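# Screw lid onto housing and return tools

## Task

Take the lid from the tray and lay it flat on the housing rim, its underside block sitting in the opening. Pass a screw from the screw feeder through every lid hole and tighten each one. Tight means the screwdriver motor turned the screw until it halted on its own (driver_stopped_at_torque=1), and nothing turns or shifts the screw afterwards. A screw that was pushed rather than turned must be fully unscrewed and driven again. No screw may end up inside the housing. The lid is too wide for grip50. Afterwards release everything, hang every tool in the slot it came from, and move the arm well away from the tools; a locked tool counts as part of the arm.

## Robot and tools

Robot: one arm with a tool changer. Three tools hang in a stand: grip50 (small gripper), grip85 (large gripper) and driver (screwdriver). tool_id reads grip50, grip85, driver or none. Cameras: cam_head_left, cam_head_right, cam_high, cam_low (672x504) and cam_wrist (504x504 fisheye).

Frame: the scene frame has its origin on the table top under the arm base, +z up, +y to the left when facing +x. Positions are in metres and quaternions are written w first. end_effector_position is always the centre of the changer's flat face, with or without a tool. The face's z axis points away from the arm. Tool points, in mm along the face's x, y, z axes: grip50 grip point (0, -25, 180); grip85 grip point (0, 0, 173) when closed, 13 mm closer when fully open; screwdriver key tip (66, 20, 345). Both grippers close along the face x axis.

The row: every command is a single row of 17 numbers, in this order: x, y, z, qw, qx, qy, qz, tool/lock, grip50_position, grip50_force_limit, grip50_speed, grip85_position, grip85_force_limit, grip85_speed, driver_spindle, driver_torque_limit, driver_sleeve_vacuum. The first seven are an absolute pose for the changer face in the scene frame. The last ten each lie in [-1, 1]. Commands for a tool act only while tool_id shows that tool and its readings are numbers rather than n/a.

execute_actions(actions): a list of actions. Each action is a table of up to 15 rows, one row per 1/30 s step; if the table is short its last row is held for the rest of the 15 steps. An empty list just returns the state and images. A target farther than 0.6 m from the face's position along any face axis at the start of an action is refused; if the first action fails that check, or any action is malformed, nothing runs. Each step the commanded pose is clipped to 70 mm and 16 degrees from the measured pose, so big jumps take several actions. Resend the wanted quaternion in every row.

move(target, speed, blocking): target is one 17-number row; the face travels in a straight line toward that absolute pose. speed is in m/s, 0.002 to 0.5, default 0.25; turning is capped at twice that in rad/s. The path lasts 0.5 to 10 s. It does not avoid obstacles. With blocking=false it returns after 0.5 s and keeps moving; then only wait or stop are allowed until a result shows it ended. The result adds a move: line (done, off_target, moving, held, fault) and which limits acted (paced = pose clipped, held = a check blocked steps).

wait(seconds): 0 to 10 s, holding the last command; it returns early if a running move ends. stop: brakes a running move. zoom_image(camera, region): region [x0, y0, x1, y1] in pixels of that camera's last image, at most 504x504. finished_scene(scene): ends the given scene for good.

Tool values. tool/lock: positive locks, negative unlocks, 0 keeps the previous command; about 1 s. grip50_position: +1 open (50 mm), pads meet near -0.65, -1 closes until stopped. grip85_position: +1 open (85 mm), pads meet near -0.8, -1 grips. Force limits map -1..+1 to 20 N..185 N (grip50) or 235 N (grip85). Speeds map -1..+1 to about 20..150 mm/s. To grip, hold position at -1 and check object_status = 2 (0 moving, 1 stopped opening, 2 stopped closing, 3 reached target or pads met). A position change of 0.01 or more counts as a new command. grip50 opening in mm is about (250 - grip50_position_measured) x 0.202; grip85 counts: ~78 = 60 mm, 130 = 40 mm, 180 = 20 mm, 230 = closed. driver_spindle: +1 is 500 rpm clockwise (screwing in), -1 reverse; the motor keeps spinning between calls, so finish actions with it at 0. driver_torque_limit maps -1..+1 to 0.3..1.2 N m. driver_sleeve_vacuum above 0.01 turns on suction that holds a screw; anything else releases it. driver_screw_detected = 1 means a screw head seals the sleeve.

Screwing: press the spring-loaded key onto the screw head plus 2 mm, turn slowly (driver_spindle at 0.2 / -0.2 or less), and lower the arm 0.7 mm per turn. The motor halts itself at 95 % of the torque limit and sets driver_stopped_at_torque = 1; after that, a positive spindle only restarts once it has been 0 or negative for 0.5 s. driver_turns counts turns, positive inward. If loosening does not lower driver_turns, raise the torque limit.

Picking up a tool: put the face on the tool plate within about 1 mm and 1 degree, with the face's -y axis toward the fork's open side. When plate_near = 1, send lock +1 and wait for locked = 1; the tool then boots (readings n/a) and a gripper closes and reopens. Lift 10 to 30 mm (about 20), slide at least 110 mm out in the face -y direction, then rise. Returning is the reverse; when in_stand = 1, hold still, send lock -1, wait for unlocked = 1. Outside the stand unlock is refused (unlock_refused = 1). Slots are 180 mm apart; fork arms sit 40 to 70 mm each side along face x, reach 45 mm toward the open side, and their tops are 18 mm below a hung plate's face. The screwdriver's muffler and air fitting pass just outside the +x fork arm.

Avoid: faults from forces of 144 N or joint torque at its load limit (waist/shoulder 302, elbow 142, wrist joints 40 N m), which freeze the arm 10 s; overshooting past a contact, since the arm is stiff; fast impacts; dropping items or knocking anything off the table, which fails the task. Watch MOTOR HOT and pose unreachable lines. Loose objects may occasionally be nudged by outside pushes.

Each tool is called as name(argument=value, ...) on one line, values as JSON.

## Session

execute_actions(actions=[])

Scene clock: 0.00 s.
end_effector_position=(+0.6531, -0.0032, +0.4702) locked=0 unlocked=1 plate_near=0 in_stand=0 unlock_refused=0 tool_id=none grip50_position_measured=n/a grip50_object_status=n/a grip85_position_measured=n/a grip85_object_status=n/a driver_sleeve_vacuum_kpa=n/a driver_screw_detected=n/a driver_stopped_at_torque=n/a driver_turns=n/a end_effector_quat_wxyz=(-0.002, +0.709, +0.705, -0.002) end_effector_velocity=(-0.000, -0.000, +0.000) end_effector_angular_velocity=(+0.000, +0.000, -0.001)
Joint positions: [-0.052  0.167  1.619 -0.     1.356 -0.053]
Joint velocities: [-0.    -0.    -0.     0.     0.     0.001]
Joint torques (N m, as the joint torque sensors report them, + toward a larger angle): no reading
Hand target: +0.653, -0.003, +0.470; -0.002, +0.709, +0.705, -0.002

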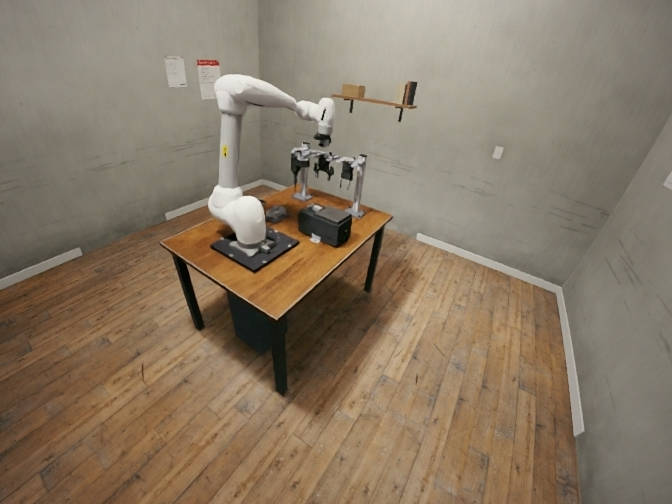

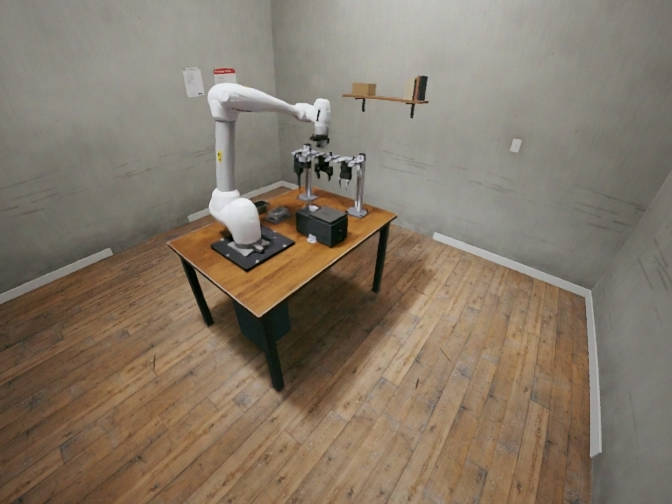

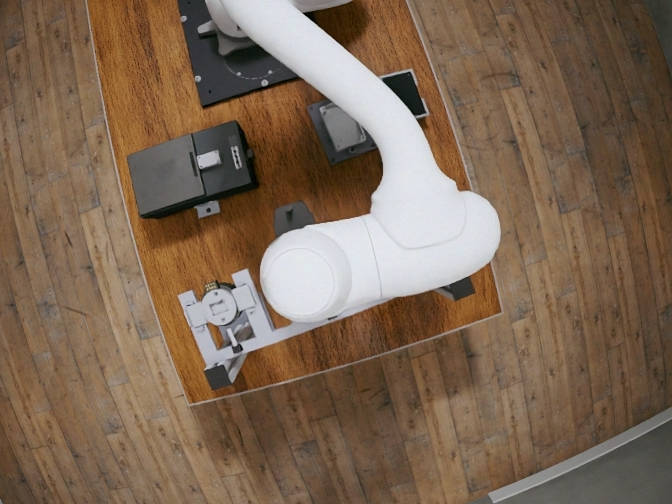

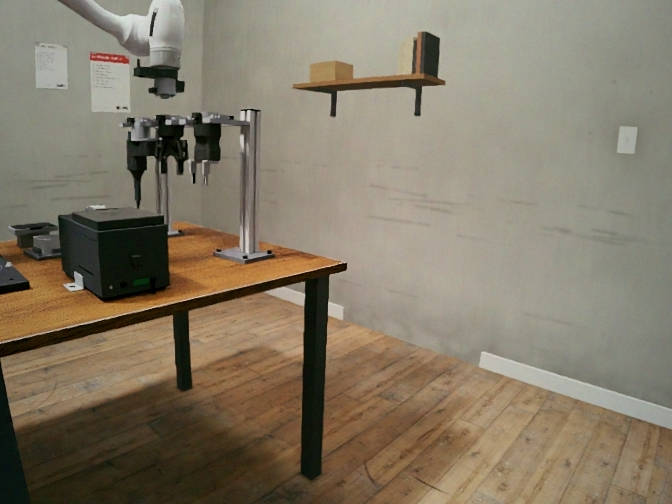

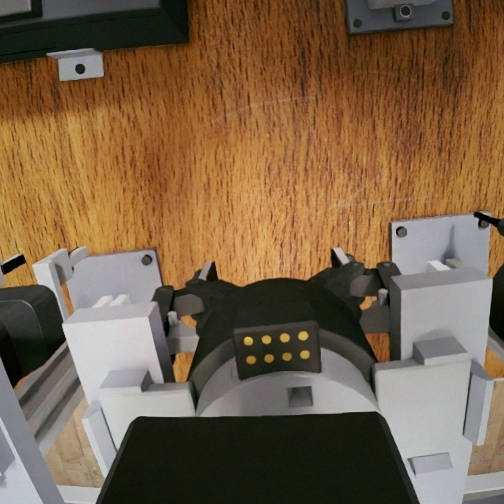

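move(target=[0.676,0.002,0.48,0,0.6852,0.7284,0,0,0,0,0,1,0,0,0,0,0], speed=0.1)

zoom_image(camera="cam_wrist", region=[140,200,392,452])

Scene clock: 1.00 s.
end_effector_position=(+0.6759, +0.0020, +0.4800) locked=0 unlocked=1 plate_near=0 in_stand=0 unlock_refused=0 tool_id=none grip50_position_measured=n/a grip50_object_status=n/a grip85_position_measured=n/a grip85_object_status=n/a driver_sleeve_vacuum_kpa=n/a driver_screw_detected=n/a driver_stopped_at_torque=n/a driver_turns=n/a end_effector_quat_wxyz=(+0.000, +0.685, +0.728, +0.000) end_effector_velocity=(+0.001, -0.000, +0.000) end_effector_angular_velocity=(+0.000, -0.001, -0.000)
Joint positions: [-0.043  0.198  1.563  0.001  1.374 -0.11 ]
Joint velocities: [-0.001  0.001 -0.001  0.    -0.    -0.001]
Joint torques (N m, as the joint torque sensors report them, + toward a larger angle): [ -1.25 -65.4  -46.39   4.33  -0.43  -0.16]
Hand target: +0.676, +0.002, +0.480; -0.000, +0.685, +0.728, +0.000
Off the commanded pose: 0.000 m, 0 deg.
move: done

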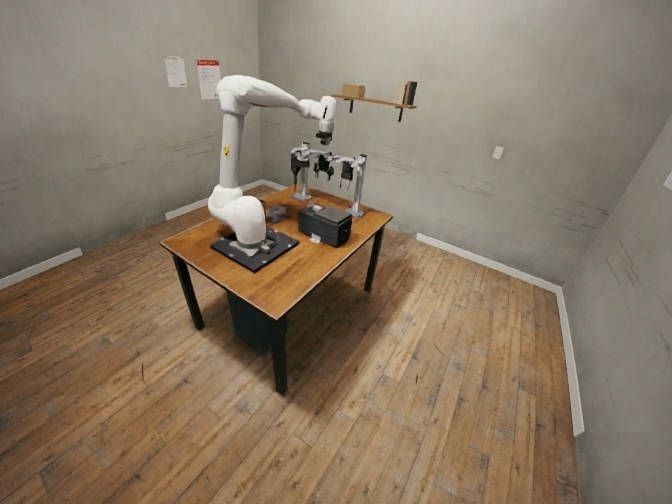

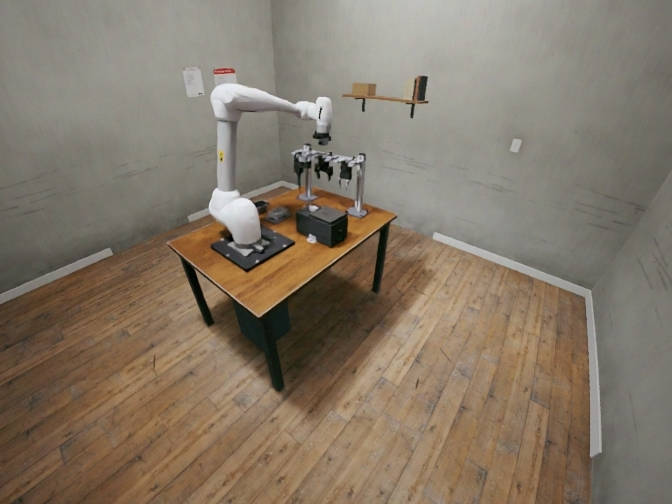

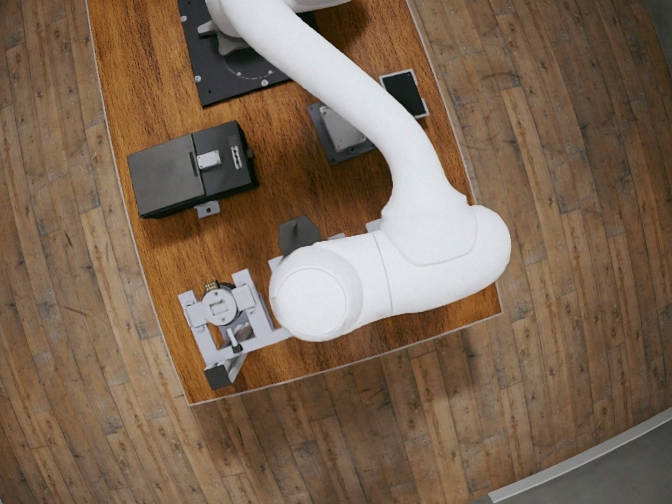

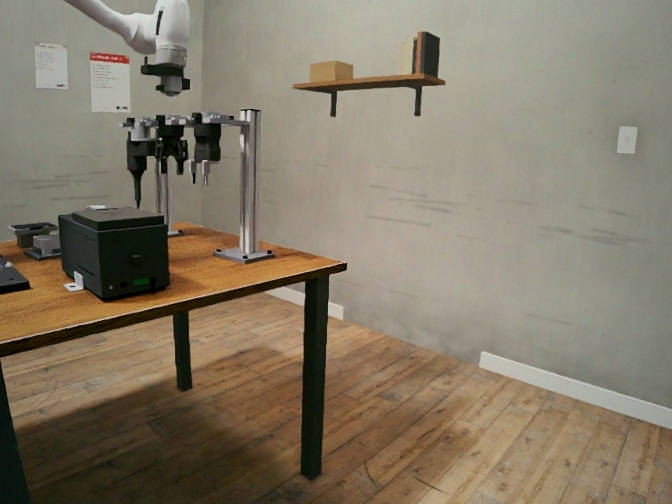

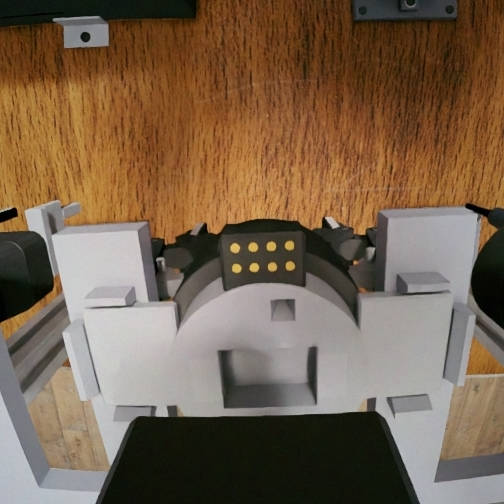

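Region (140, 200, 392, 452) of cam_wrist's 504x504 image, scaled by 2.000, with more detail than that image has.

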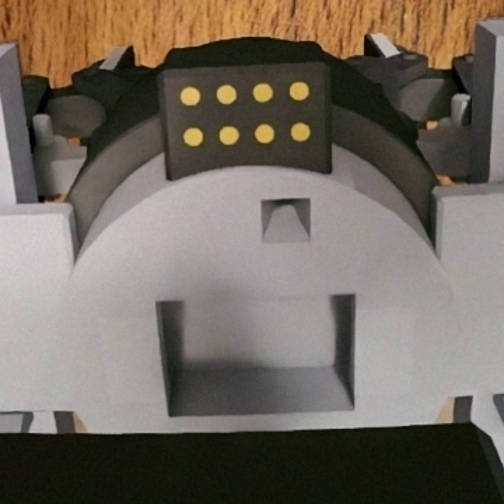

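execute_actions(actions=[[[0.678,0.0022,0.48,0,0.6852,0.7284,0,0,0,0,0,1,0,0,0,0,0],[0.679,0.0022,0.48,0,0.6852,0.7284,0,0,0,0,0,1,0,0,0,0,0],[0.680,0.0023,0.48,0,0.6852,0.7284,0,0,0,0,0,1,0,0,0,0,0]]])

zoom_image(camera="cam_wrist", region=[140,200,392,452])

Scene clock: 1.67 s.
end_effector_position=(+0.6800, +0.0023, +0.4800) locked=0 unlocked=1 plate_near=0 in_stand=0 unlock_refused=0 tool_id=none grip50_position_measured=n/a grip50_object_status=n/a grip85_position_measured=n/a grip85_object_status=n/a driver_sleeve_vacuum_kpa=n/a driver_screw_detected=n/a driver_stopped_at_torque=n/a driver_turns=n/a end_effector_quat_wxyz=(-0.000, +0.685, +0.728, +0.000) end_effector_velocity=(+0.000, -0.000, -0.000) end_effector_angular_velocity=(+0.000, -0.001, -0.000)
Joint positions: [-0.042  0.204  1.555  0.001  1.376 -0.109]
Joint velocities: [-0.     0.    -0.     0.    -0.001 -0.   ]
Joint torques (N m, as the joint torque sensors report them, + toward a larger angle): [ -0.11 -66.63 -46.26   4.28  -0.3   -0.1 ]
Hand target: +0.680, +0.002, +0.480; -0.000, +0.685, +0.728, +0.000
Off the commanded pose: 0.000 m, 0 deg.
Step readings (end_effector_position):
0: (+0.6760, +0.0020, +0.4800)
1: (+0.6761, +0.0020, +0.4800)
2: (+0.6768, +0.0021, +0.4801)
4: (+0.6788, +0.0022, +0.4800)
8: (+0.6799, +0.0023, +0.4800)
15: end_effector_position above

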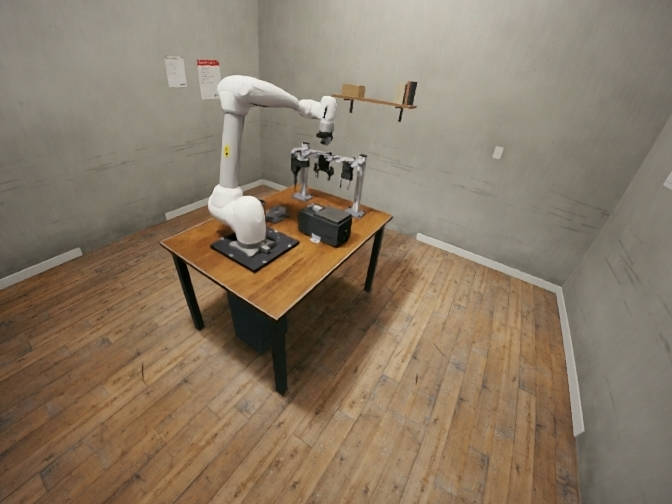

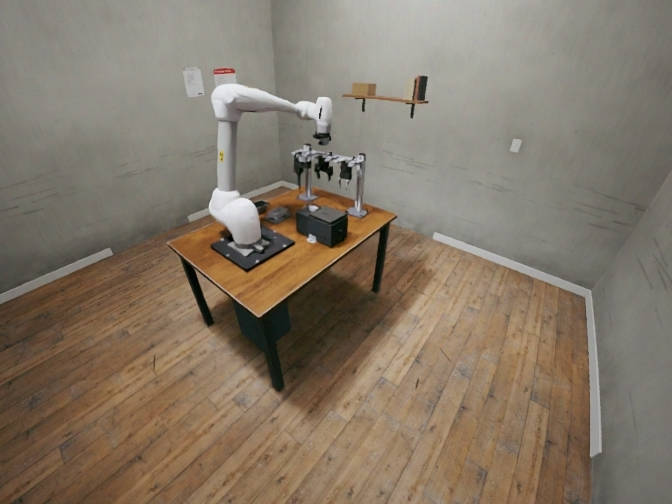

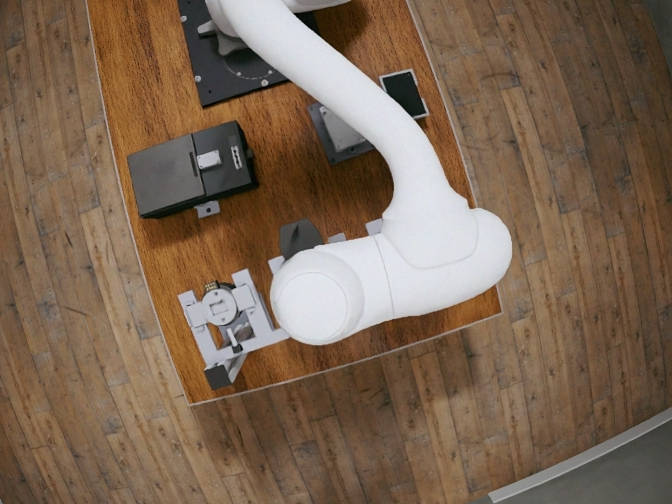

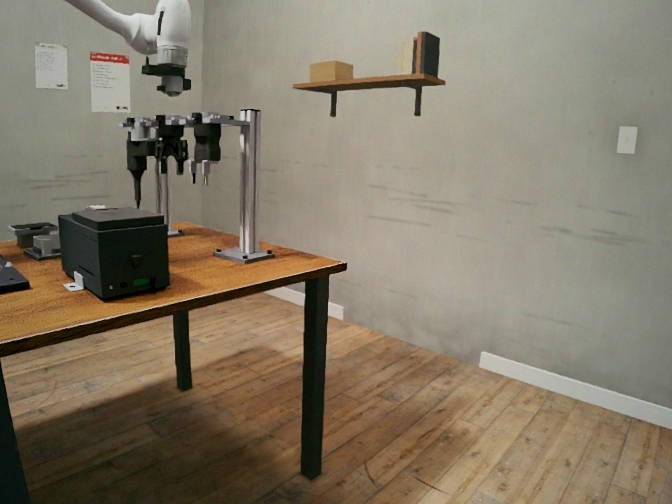

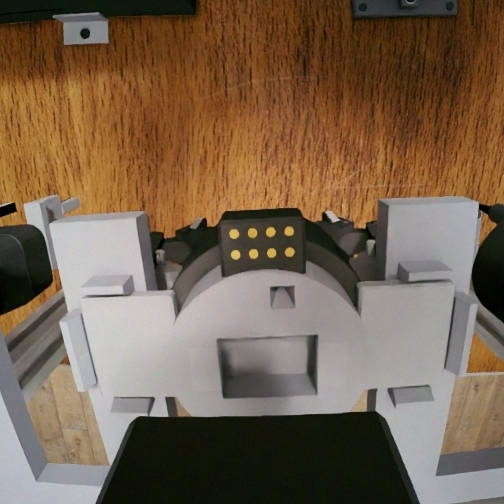

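Region (140, 200, 392, 452) of cam_wrist's 504x504 image, scaled by 2.000, with more detail than that image has.

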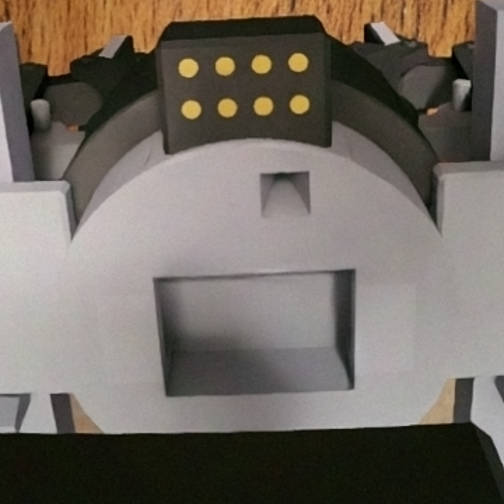

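move(target=[0.6803,0.0023,0.422,0,0.6820,0.7314,0,0,0,0,0,1,0,0,0,0,0], speed=0.1)

move(target=[0.6803,0.0023,0.4129,0,0.6820,0.7314,0,0,0,0,0,1,0,0,0,0,0], speed=0.015)

Scene clock: 2.77 s.
end_effector_position=(+0.6804, +0.0023, +0.4220) locked=0 unlocked=1 plate_near=0 in_stand=0 unlock_refused=0 tool_id=none grip50_position_measured=n/a grip50_object_status=n/a grip85_position_measured=n/a grip85_object_status=n/a driver_sleeve_vacuum_kpa=n/a driver_screw_detected=n/a driver_stopped_at_torque=n/a driver_turns=n/a end_effector_quat_wxyz=(+0.000, +0.682, +0.731, +0.000) end_effector_velocity=(-0.000, +0.001, -0.000) end_effector_angular_velocity=(+0.001, +0.000, -0.000)
Joint positions: [-0.042  0.228  1.633  0.001  1.275 -0.118]
Joint velocities: [ 0.001  0.     0.001  0.001 -0.001  0.   ]
Joint torques (N m, as the joint torque sensors report them, + toward a larger angle): [ -1.72 -69.58 -45.73   4.1    0.02  -0.05]
Hand target: +0.680, +0.002, +0.422; -0.000, +0.682, +0.731, +0.000
Off the commanded pose: 0.000 m, 0 deg.
move: done

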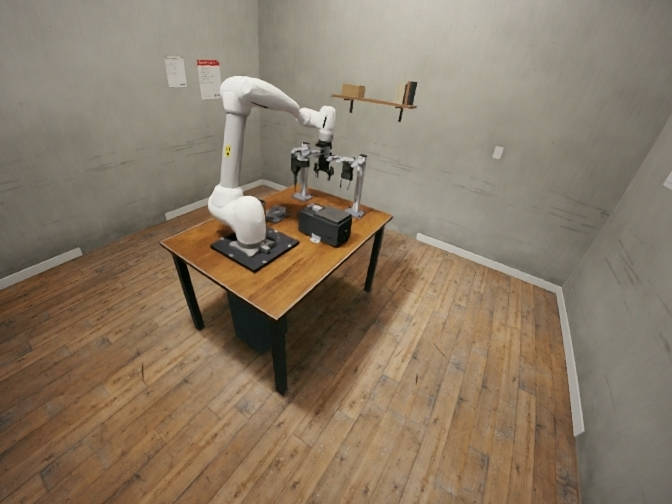

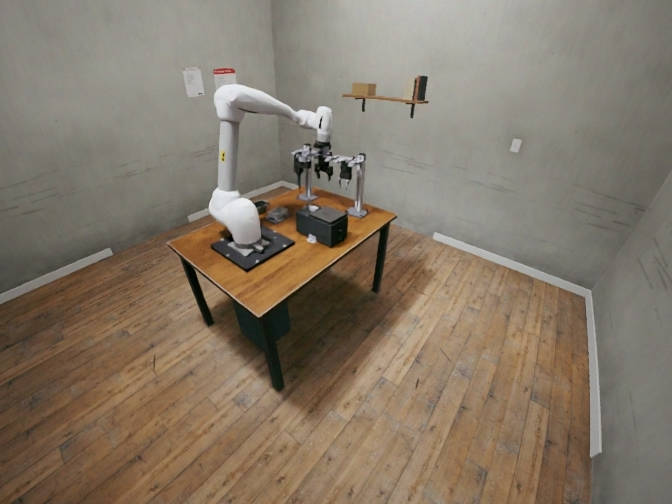

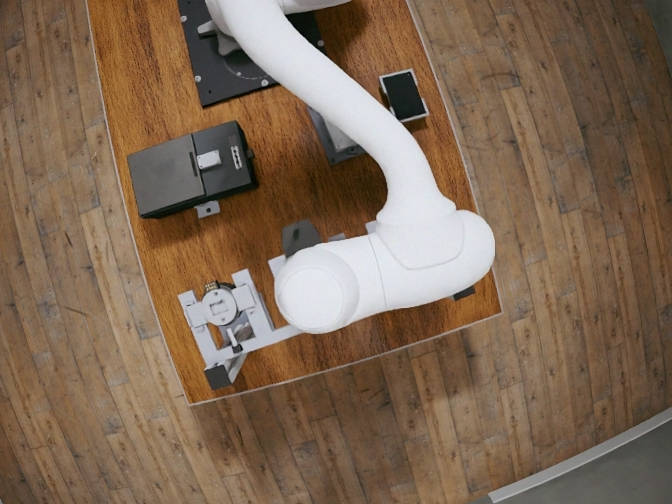

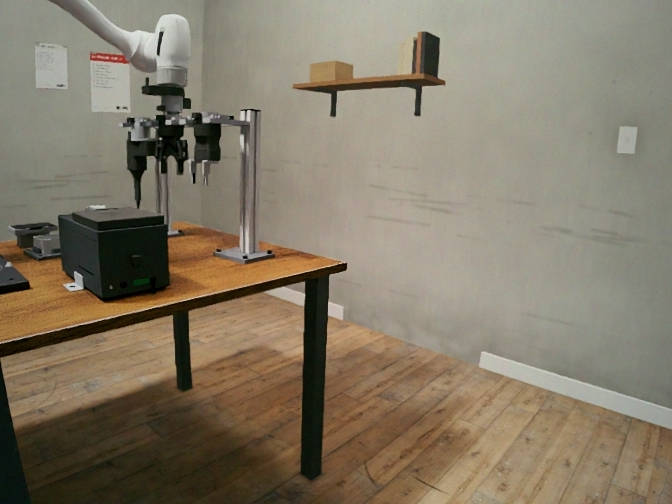

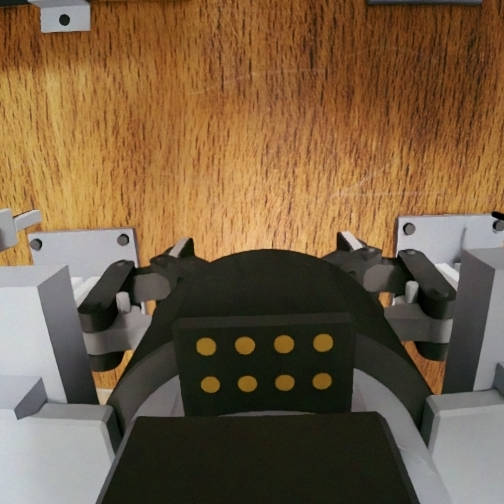

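Scene clock: 13.30 s.
end_effector_position=(+0.6804, +0.0023, +0.4187) locked=0 unlocked=1 plate_near=0 in_stand=0 unlock_refused=0 tool_id=none grip50_position_measured=n/a grip50_object_status=n/a grip85_position_measured=n/a grip85_object_status=n/a driver_sleeve_vacuum_kpa=n/a driver_screw_detected=n/a driver_stopped_at_torque=n/a driver_turns=n/a end_effector_quat_wxyz=(+0.001, +0.682, +0.731, +0.001) end_effector_velocity=(-0.000, +0.000, -0.000) end_effector_angular_velocity=(+0.001, +0.002, -0.000)
Joint positions: [-0.042  0.228  1.638  0.001  1.266 -0.118]
Joint velocities: [-0.    -0.     0.     0.001  0.002 -0.   ]
Joint torques (N m, as the joint torque sensors report them, + toward a larger angle): [  0.15 -42.36 -29.96   4.22  -2.3    0.  ]
Hand target: +0.680, +0.002, +0.419; +0.001, +0.682, +0.731, +0.001
Off the commanded pose: 0.006 m, 0 deg.
FORCE FAULT: contact force on the arm reached its limit, and the arm stopped for 10 seconds. The contact can be on any part of the arm, not only on its tool. That time counts as 20 of the actions that you can send in this scene. The arm's remaining commands of this call were not run. The arm holds still and accepts commands again. Move the arm away from the contact; if what it grips holds it there, let go first. Pushing or pulling that hard again can fault the arm again.
move: fault

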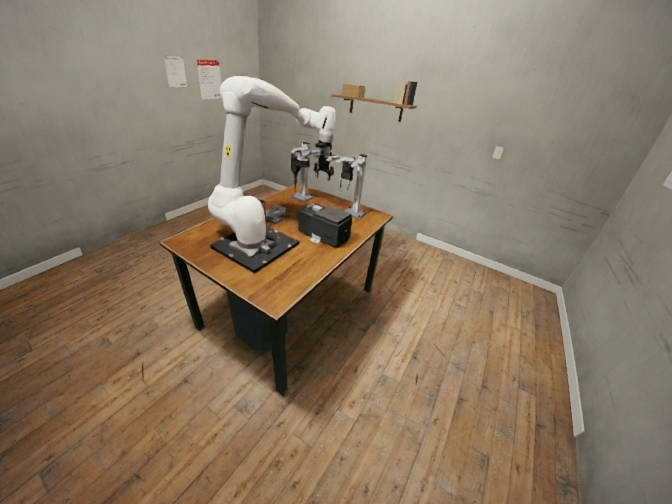

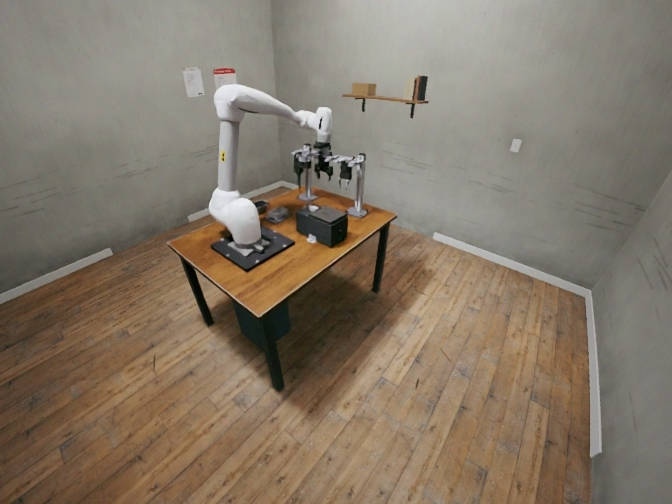

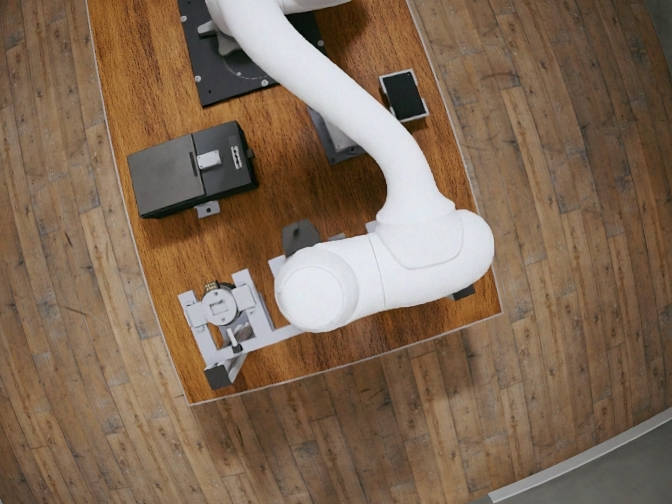

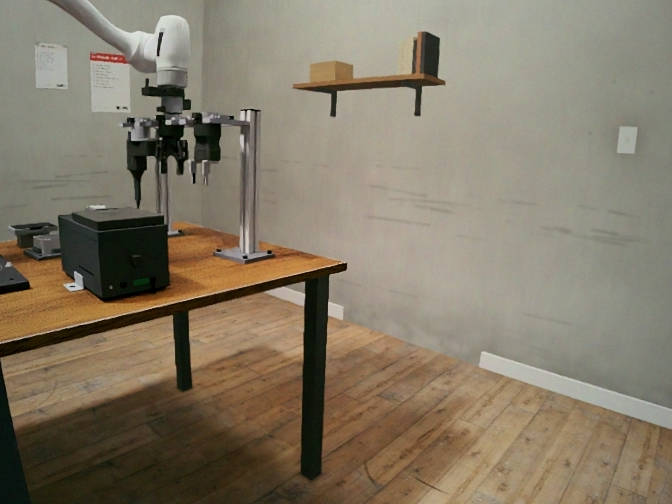

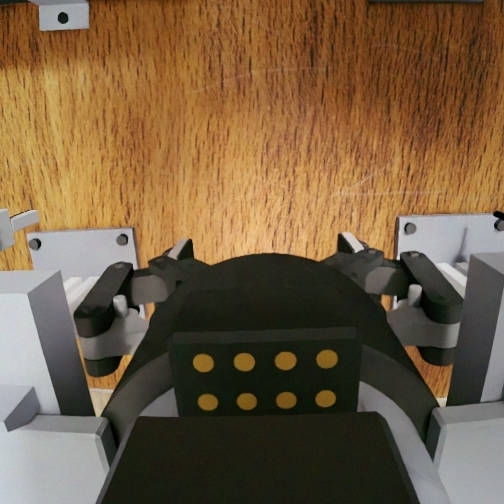

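execute_actions(actions=[[[0.6803,0.0023,0.420,0,0.6820,0.7314,0,0,0,0,0,1,0,0,0,0,0],[0.6803,0.0023,0.421,0,0.6820,0.7314,0,0,0,0,0,1,0,0,0,0,0],[0.6803,0.0023,0.422,0,0.6820,0.7314,0,0,0,0,0,1,0,0,0,0,0],[0.6803,0.0023,0.422,0,0.6820,0.7314,0,0,0,0,0,1,0,0,0,0,0],[0.6797,0.0023,0.422,0,0.6820,0.7314,0,0,0,0,0,1,0,0,0,0,0],[0.6791,0.0022,0.422,0,0.6820,0.7314,0,0,0,0,0,1,0,0,0,0,0],[0.6785,0.0022,0.422,0,0.6820,0.7314,0,0,0,0,0,1,0,0,0,0,0]]])

zoom_image(camera="cam_wrist", region=[120,300,400,440])

Scene clock: 14.20 s.
end_effector_position=(+0.6786, +0.0022, +0.4220) locked=0 unlocked=1 plate_near=0 in_stand=0 unlock_refused=0 tool_id=none grip50_position_measured=n/a grip50_object_status=n/a grip85_position_measured=n/a grip85_object_status=n/a driver_sleeve_vacuum_kpa=n/a driver_screw_detected=n/a driver_stopped_at_torque=n/a driver_turns=n/a end_effector_quat_wxyz=(-0.000, +0.682, +0.731, -0.000) end_effector_velocity=(-0.001, +0.000, -0.000) end_effector_angular_velocity=(+0.001, +0.000, +0.000)
Joint positions: [-0.042  0.225  1.636  0.001  1.274 -0.118]
Joint velocities: [ 0.    -0.001  0.002  0.001 -0.001  0.   ]
Joint torques (N m, as the joint torque sensors report them, + toward a larger angle): [ -0.45 -69.85 -44.3    4.3   -0.34   0.05]
Hand target: +0.678, +0.002, +0.422; +0.000, +0.682, +0.731, -0.000
Off the commanded pose: 0.000 m, 0 deg.
Step readings (end_effector_position):
0: (+0.6804, +0.0023, +0.4187)
1: (+0.6804, +0.0023, +0.4188)
2: (+0.6803, +0.0023, +0.4192)
4: (+0.6803, +0.0023, +0.4205)
8: (+0.6794, +0.0023, +0.4221)
15: end_effector_position above

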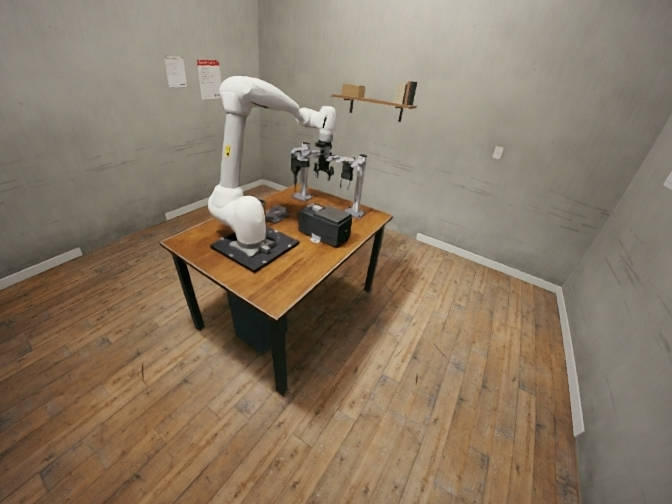

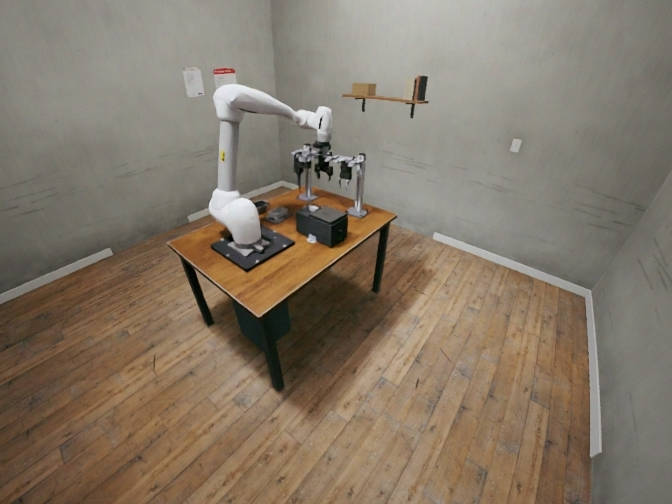

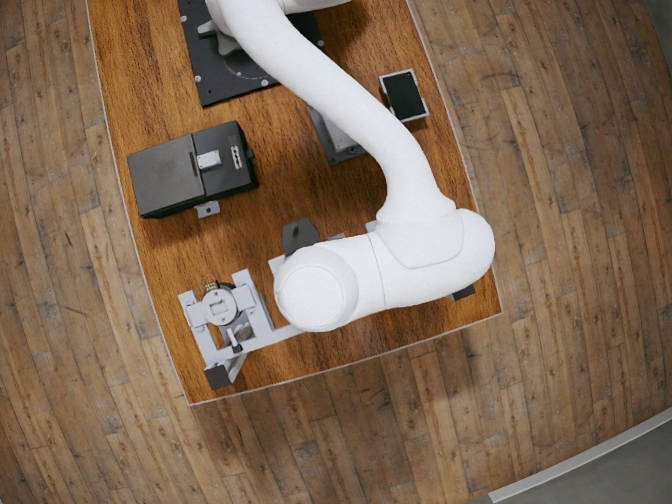

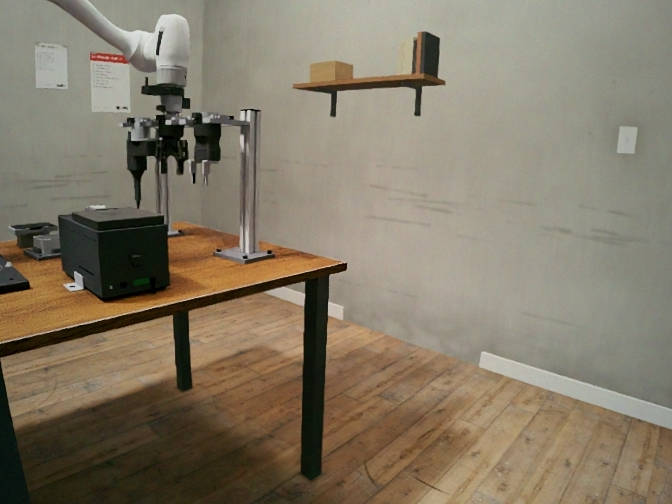

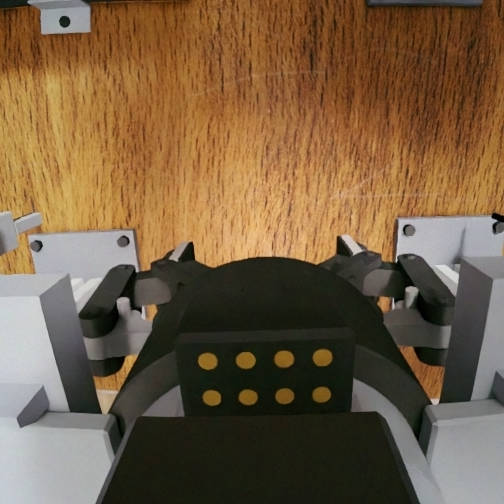

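Region (120, 300, 400, 440) of cam_wrist's 504x504 image, scaled by 1.800, with more detail than that image has.

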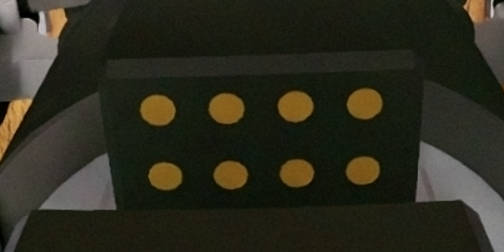

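execute_actions(actions=[[[0.6787,0.0026,0.4215,0,0.6820,0.7314,0,0,0,0,0,1,0,0,0,0,0],[0.6787,0.0026,0.421,0,0.6820,0.7314,0,0,0,0,0,1,0,0,0,0,0],[0.6787,0.0026,0.4205,0,0.6820,0.7314,0,0,0,0,0,1,0,0,0,0,0],[0.6787,0.0026,0.420,0,0.6820,0.7314,0,0,0,0,0,1,0,0,0,0,0],[0.6787,0.0026,0.4196,0,0.6820,0.7314,0,0,0,0,0,1,0,0,0,0,0],[0.6787,0.0026,0.4192,0,0.6820,0.7314,0,0,0,0,0,1,0,0,0,0,0],[0.6787,0.0026,0.4189,0,0.6820,0.7314,0,0,0,0,0,1,0,0,0,0,0],[0.6787,0.0026,0.4186,0,0.6820,0.7314,0,0,0,0,0,1,0,0,0,0,0],[0.6787,0.0026,0.4183,0,0.6820,0.7314,0,0,0,0,0,1,0,0,0,0,0]]])

Scene clock: 15.00 s.
end_effector_position=(+0.6787, +0.0026, +0.4184) locked=0 unlocked=1 plate_near=0 in_stand=0 unlock_refused=0 tool_id=none grip50_position_measured=n/a grip50_object_status=n/a grip85_position_measured=n/a grip85_object_status=n/a driver_sleeve_vacuum_kpa=n/a driver_screw_detected=n/a driver_stopped_at_torque=n/a driver_turns=n/a end_effector_quat_wxyz=(+0.000, +0.682, +0.731, +0.000) end_effector_velocity=(+0.000, +0.000, -0.001) end_effector_angular_velocity=(+0.000, +0.001, -0.001)
Joint positions: [-0.042  0.227  1.641  0.001  1.267 -0.118]
Joint velocities: [ 0.     0.001  0.     0.    -0.     0.001]
Joint torques (N m, as the joint torque sensors report them, + toward a larger angle): [ -1.98 -67.32 -44.56   4.13  -0.26  -0.03]
Hand target: +0.679, +0.003, +0.418; -0.000, +0.682, +0.731, +0.000
Off the commanded pose: 0.000 m, 0 deg.
Step readings (end_effector_position):
0: (+0.6785, +0.0022, +0.4220)
1: (+0.6785, +0.0022, +0.4220)
2: (+0.6785, +0.0022, +0.4219)
4: (+0.6785, +0.0023, +0.4214)
8: (+0.6786, +0.0025, +0.4196)
15: end_effector_position above

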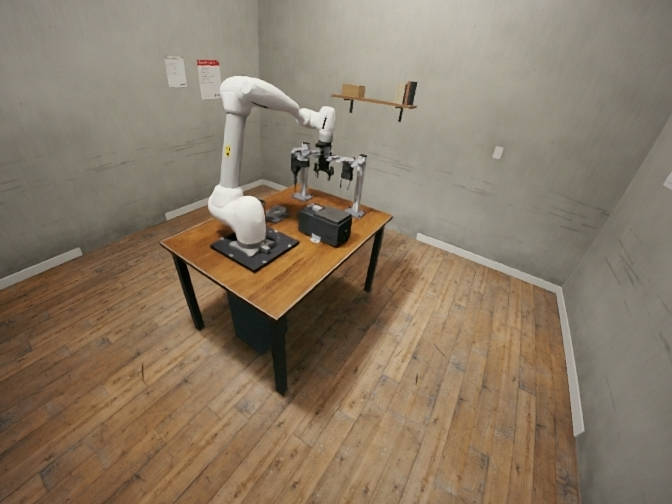

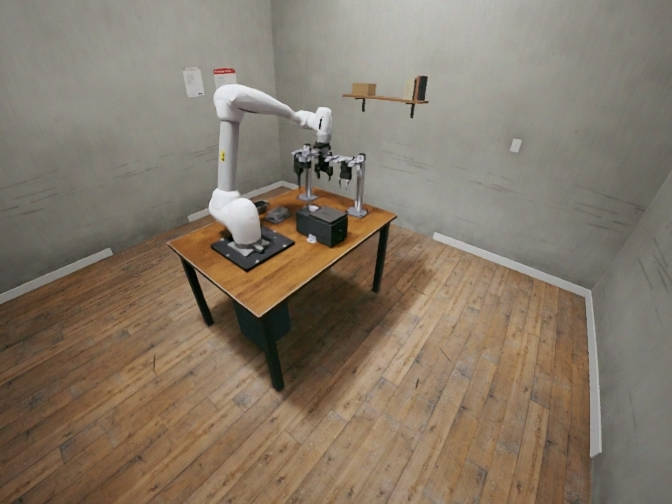

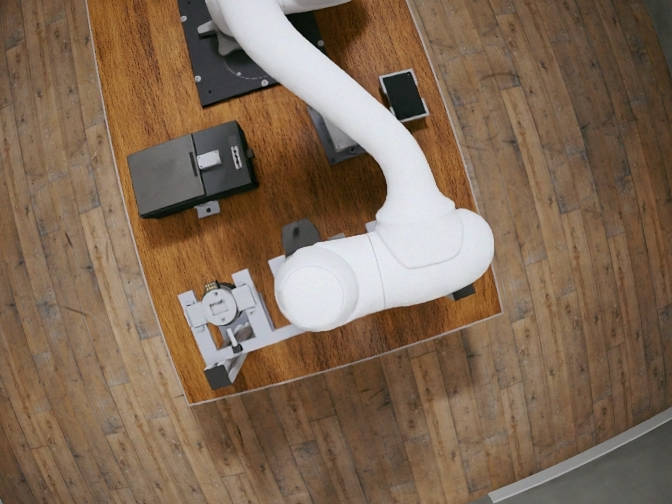

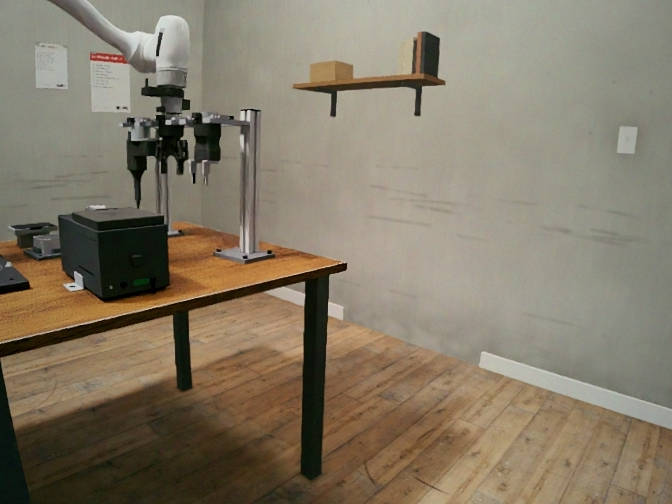

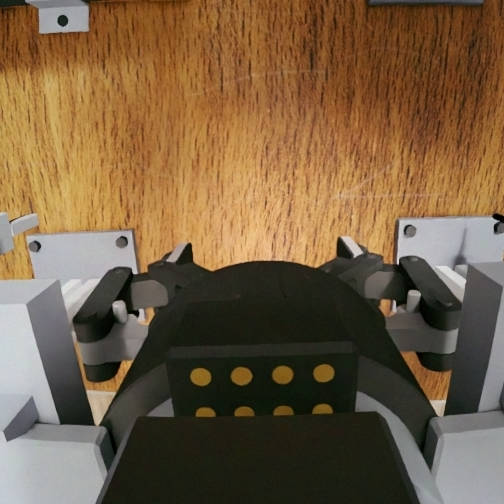

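Free. Continue in steps.

execute_actions(actions=[[[0.6787,0.0026,0.418,0,0.6820,0.7314,0,0,0,0,0,1,0,0,0,0,0],[0.6787,0.0026,0.4177,0,0.6820,0.7314,0,0,0,0,0,1,0,0,0,0,0],[0.6787,0.0026,0.4174,0,0.6820,0.7314,0,0,0,0,0,1,0,0,0,0,0],[0.6787,0.0026,0.4171,0,0.6820,0.7314,0,0,0,0,0,1,0,0,0,0,0],[0.6787,0.0026,0.4168,0,0.6820,0.7314,0,0,0,0,0,1,0,0,0,0,0],[0.6787,0.0026,0.4165,0,0.6820,0.7314,0,0,0,0,0,1,0,0,0,0,0],[0.6787,0.0026,0.4162,0,0.6820,0.7314,0,0,0,0,0,1,0,0,0,0,0],[0.6787,0.0026,0.4159,0,0.6820,0.7314,0,0,0,0,0,1,0,0,0,0,0],[0.6787,0.0026,0.4156,0,0.6820,0.7314,0,0,0,0,0,1,0,0,0,0,0]]])

Scene clock: 15.67 s.
end_effector_position=(+0.6787, +0.0026, +0.4156) locked=0 unlocked=1 plate_near=0 in_stand=1 unlock_refused=0 tool_id=none grip50_position_measured=n/a grip50_object_status=n/a grip85_position_measured=n/a grip85_object_status=n/a driver_sleeve_vacuum_kpa=n/a driver_screw_detected=n/a driver_stopped_at_torque=n/a driver_turns=n/a end_effector_quat_wxyz=(+0.000, +0.682, +0.731, +0.000) end_effector_velocity=(+0.000, -0.000, -0.000) end_effector_angular_velocity=(-0.001, -0.000, -0.000)
Joint positions: [-0.042  0.228  1.644  0.001  1.263 -0.118]
Joint velocities: [-0.     0.     0.    -0.001 -0.001  0.   ]
Joint torques (N m, as the joint torque sensors report them, + toward a larger angle): [ -1.34 -68.1  -44.78   4.22  -0.21  -0.07]
Hand target: +0.679, +0.003, +0.416; -0.000, +0.682, +0.731, +0.000
Off the commanded pose: 0.000 m, 0 deg.
Step readings (end_effector_position):
0: (+0.6787, +0.0026, +0.4184)
1: (+0.6787, +0.0026, +0.4183)
2: (+0.6787, +0.0026, +0.4182)
4: (+0.6787, +0.0026, +0.4177)
8: (+0.6787, +0.0026, +0.4165)
15: end_effector_position above

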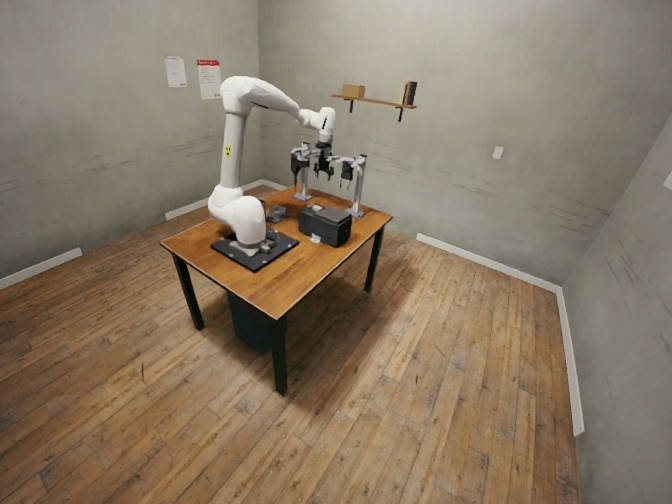

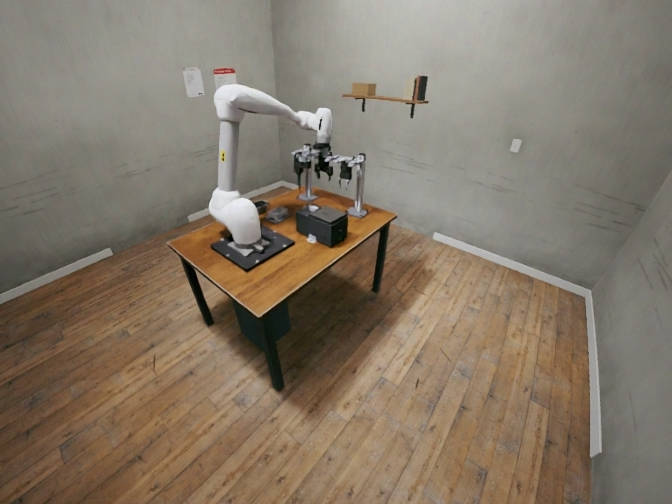

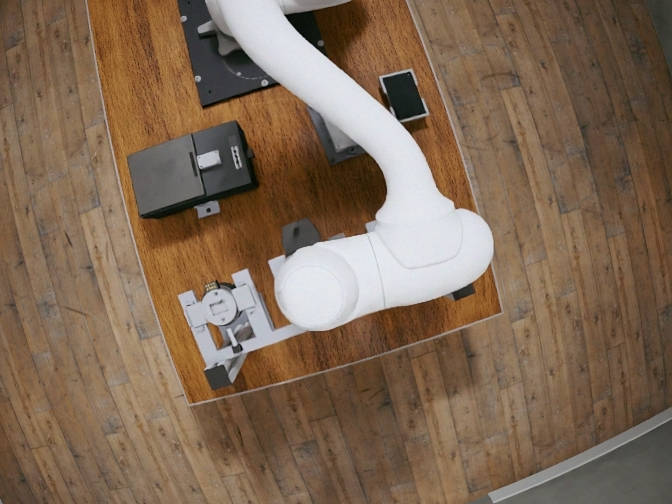

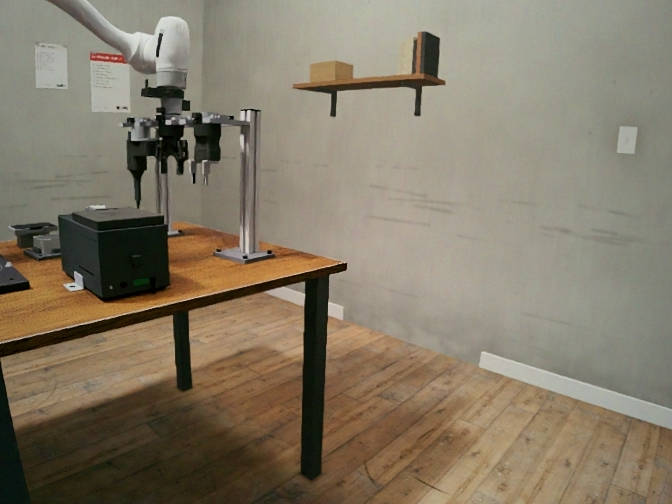

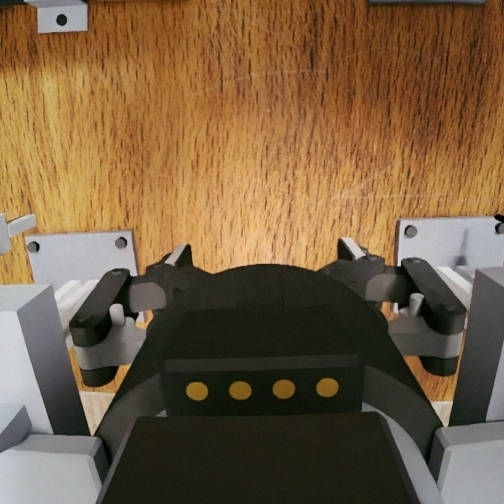

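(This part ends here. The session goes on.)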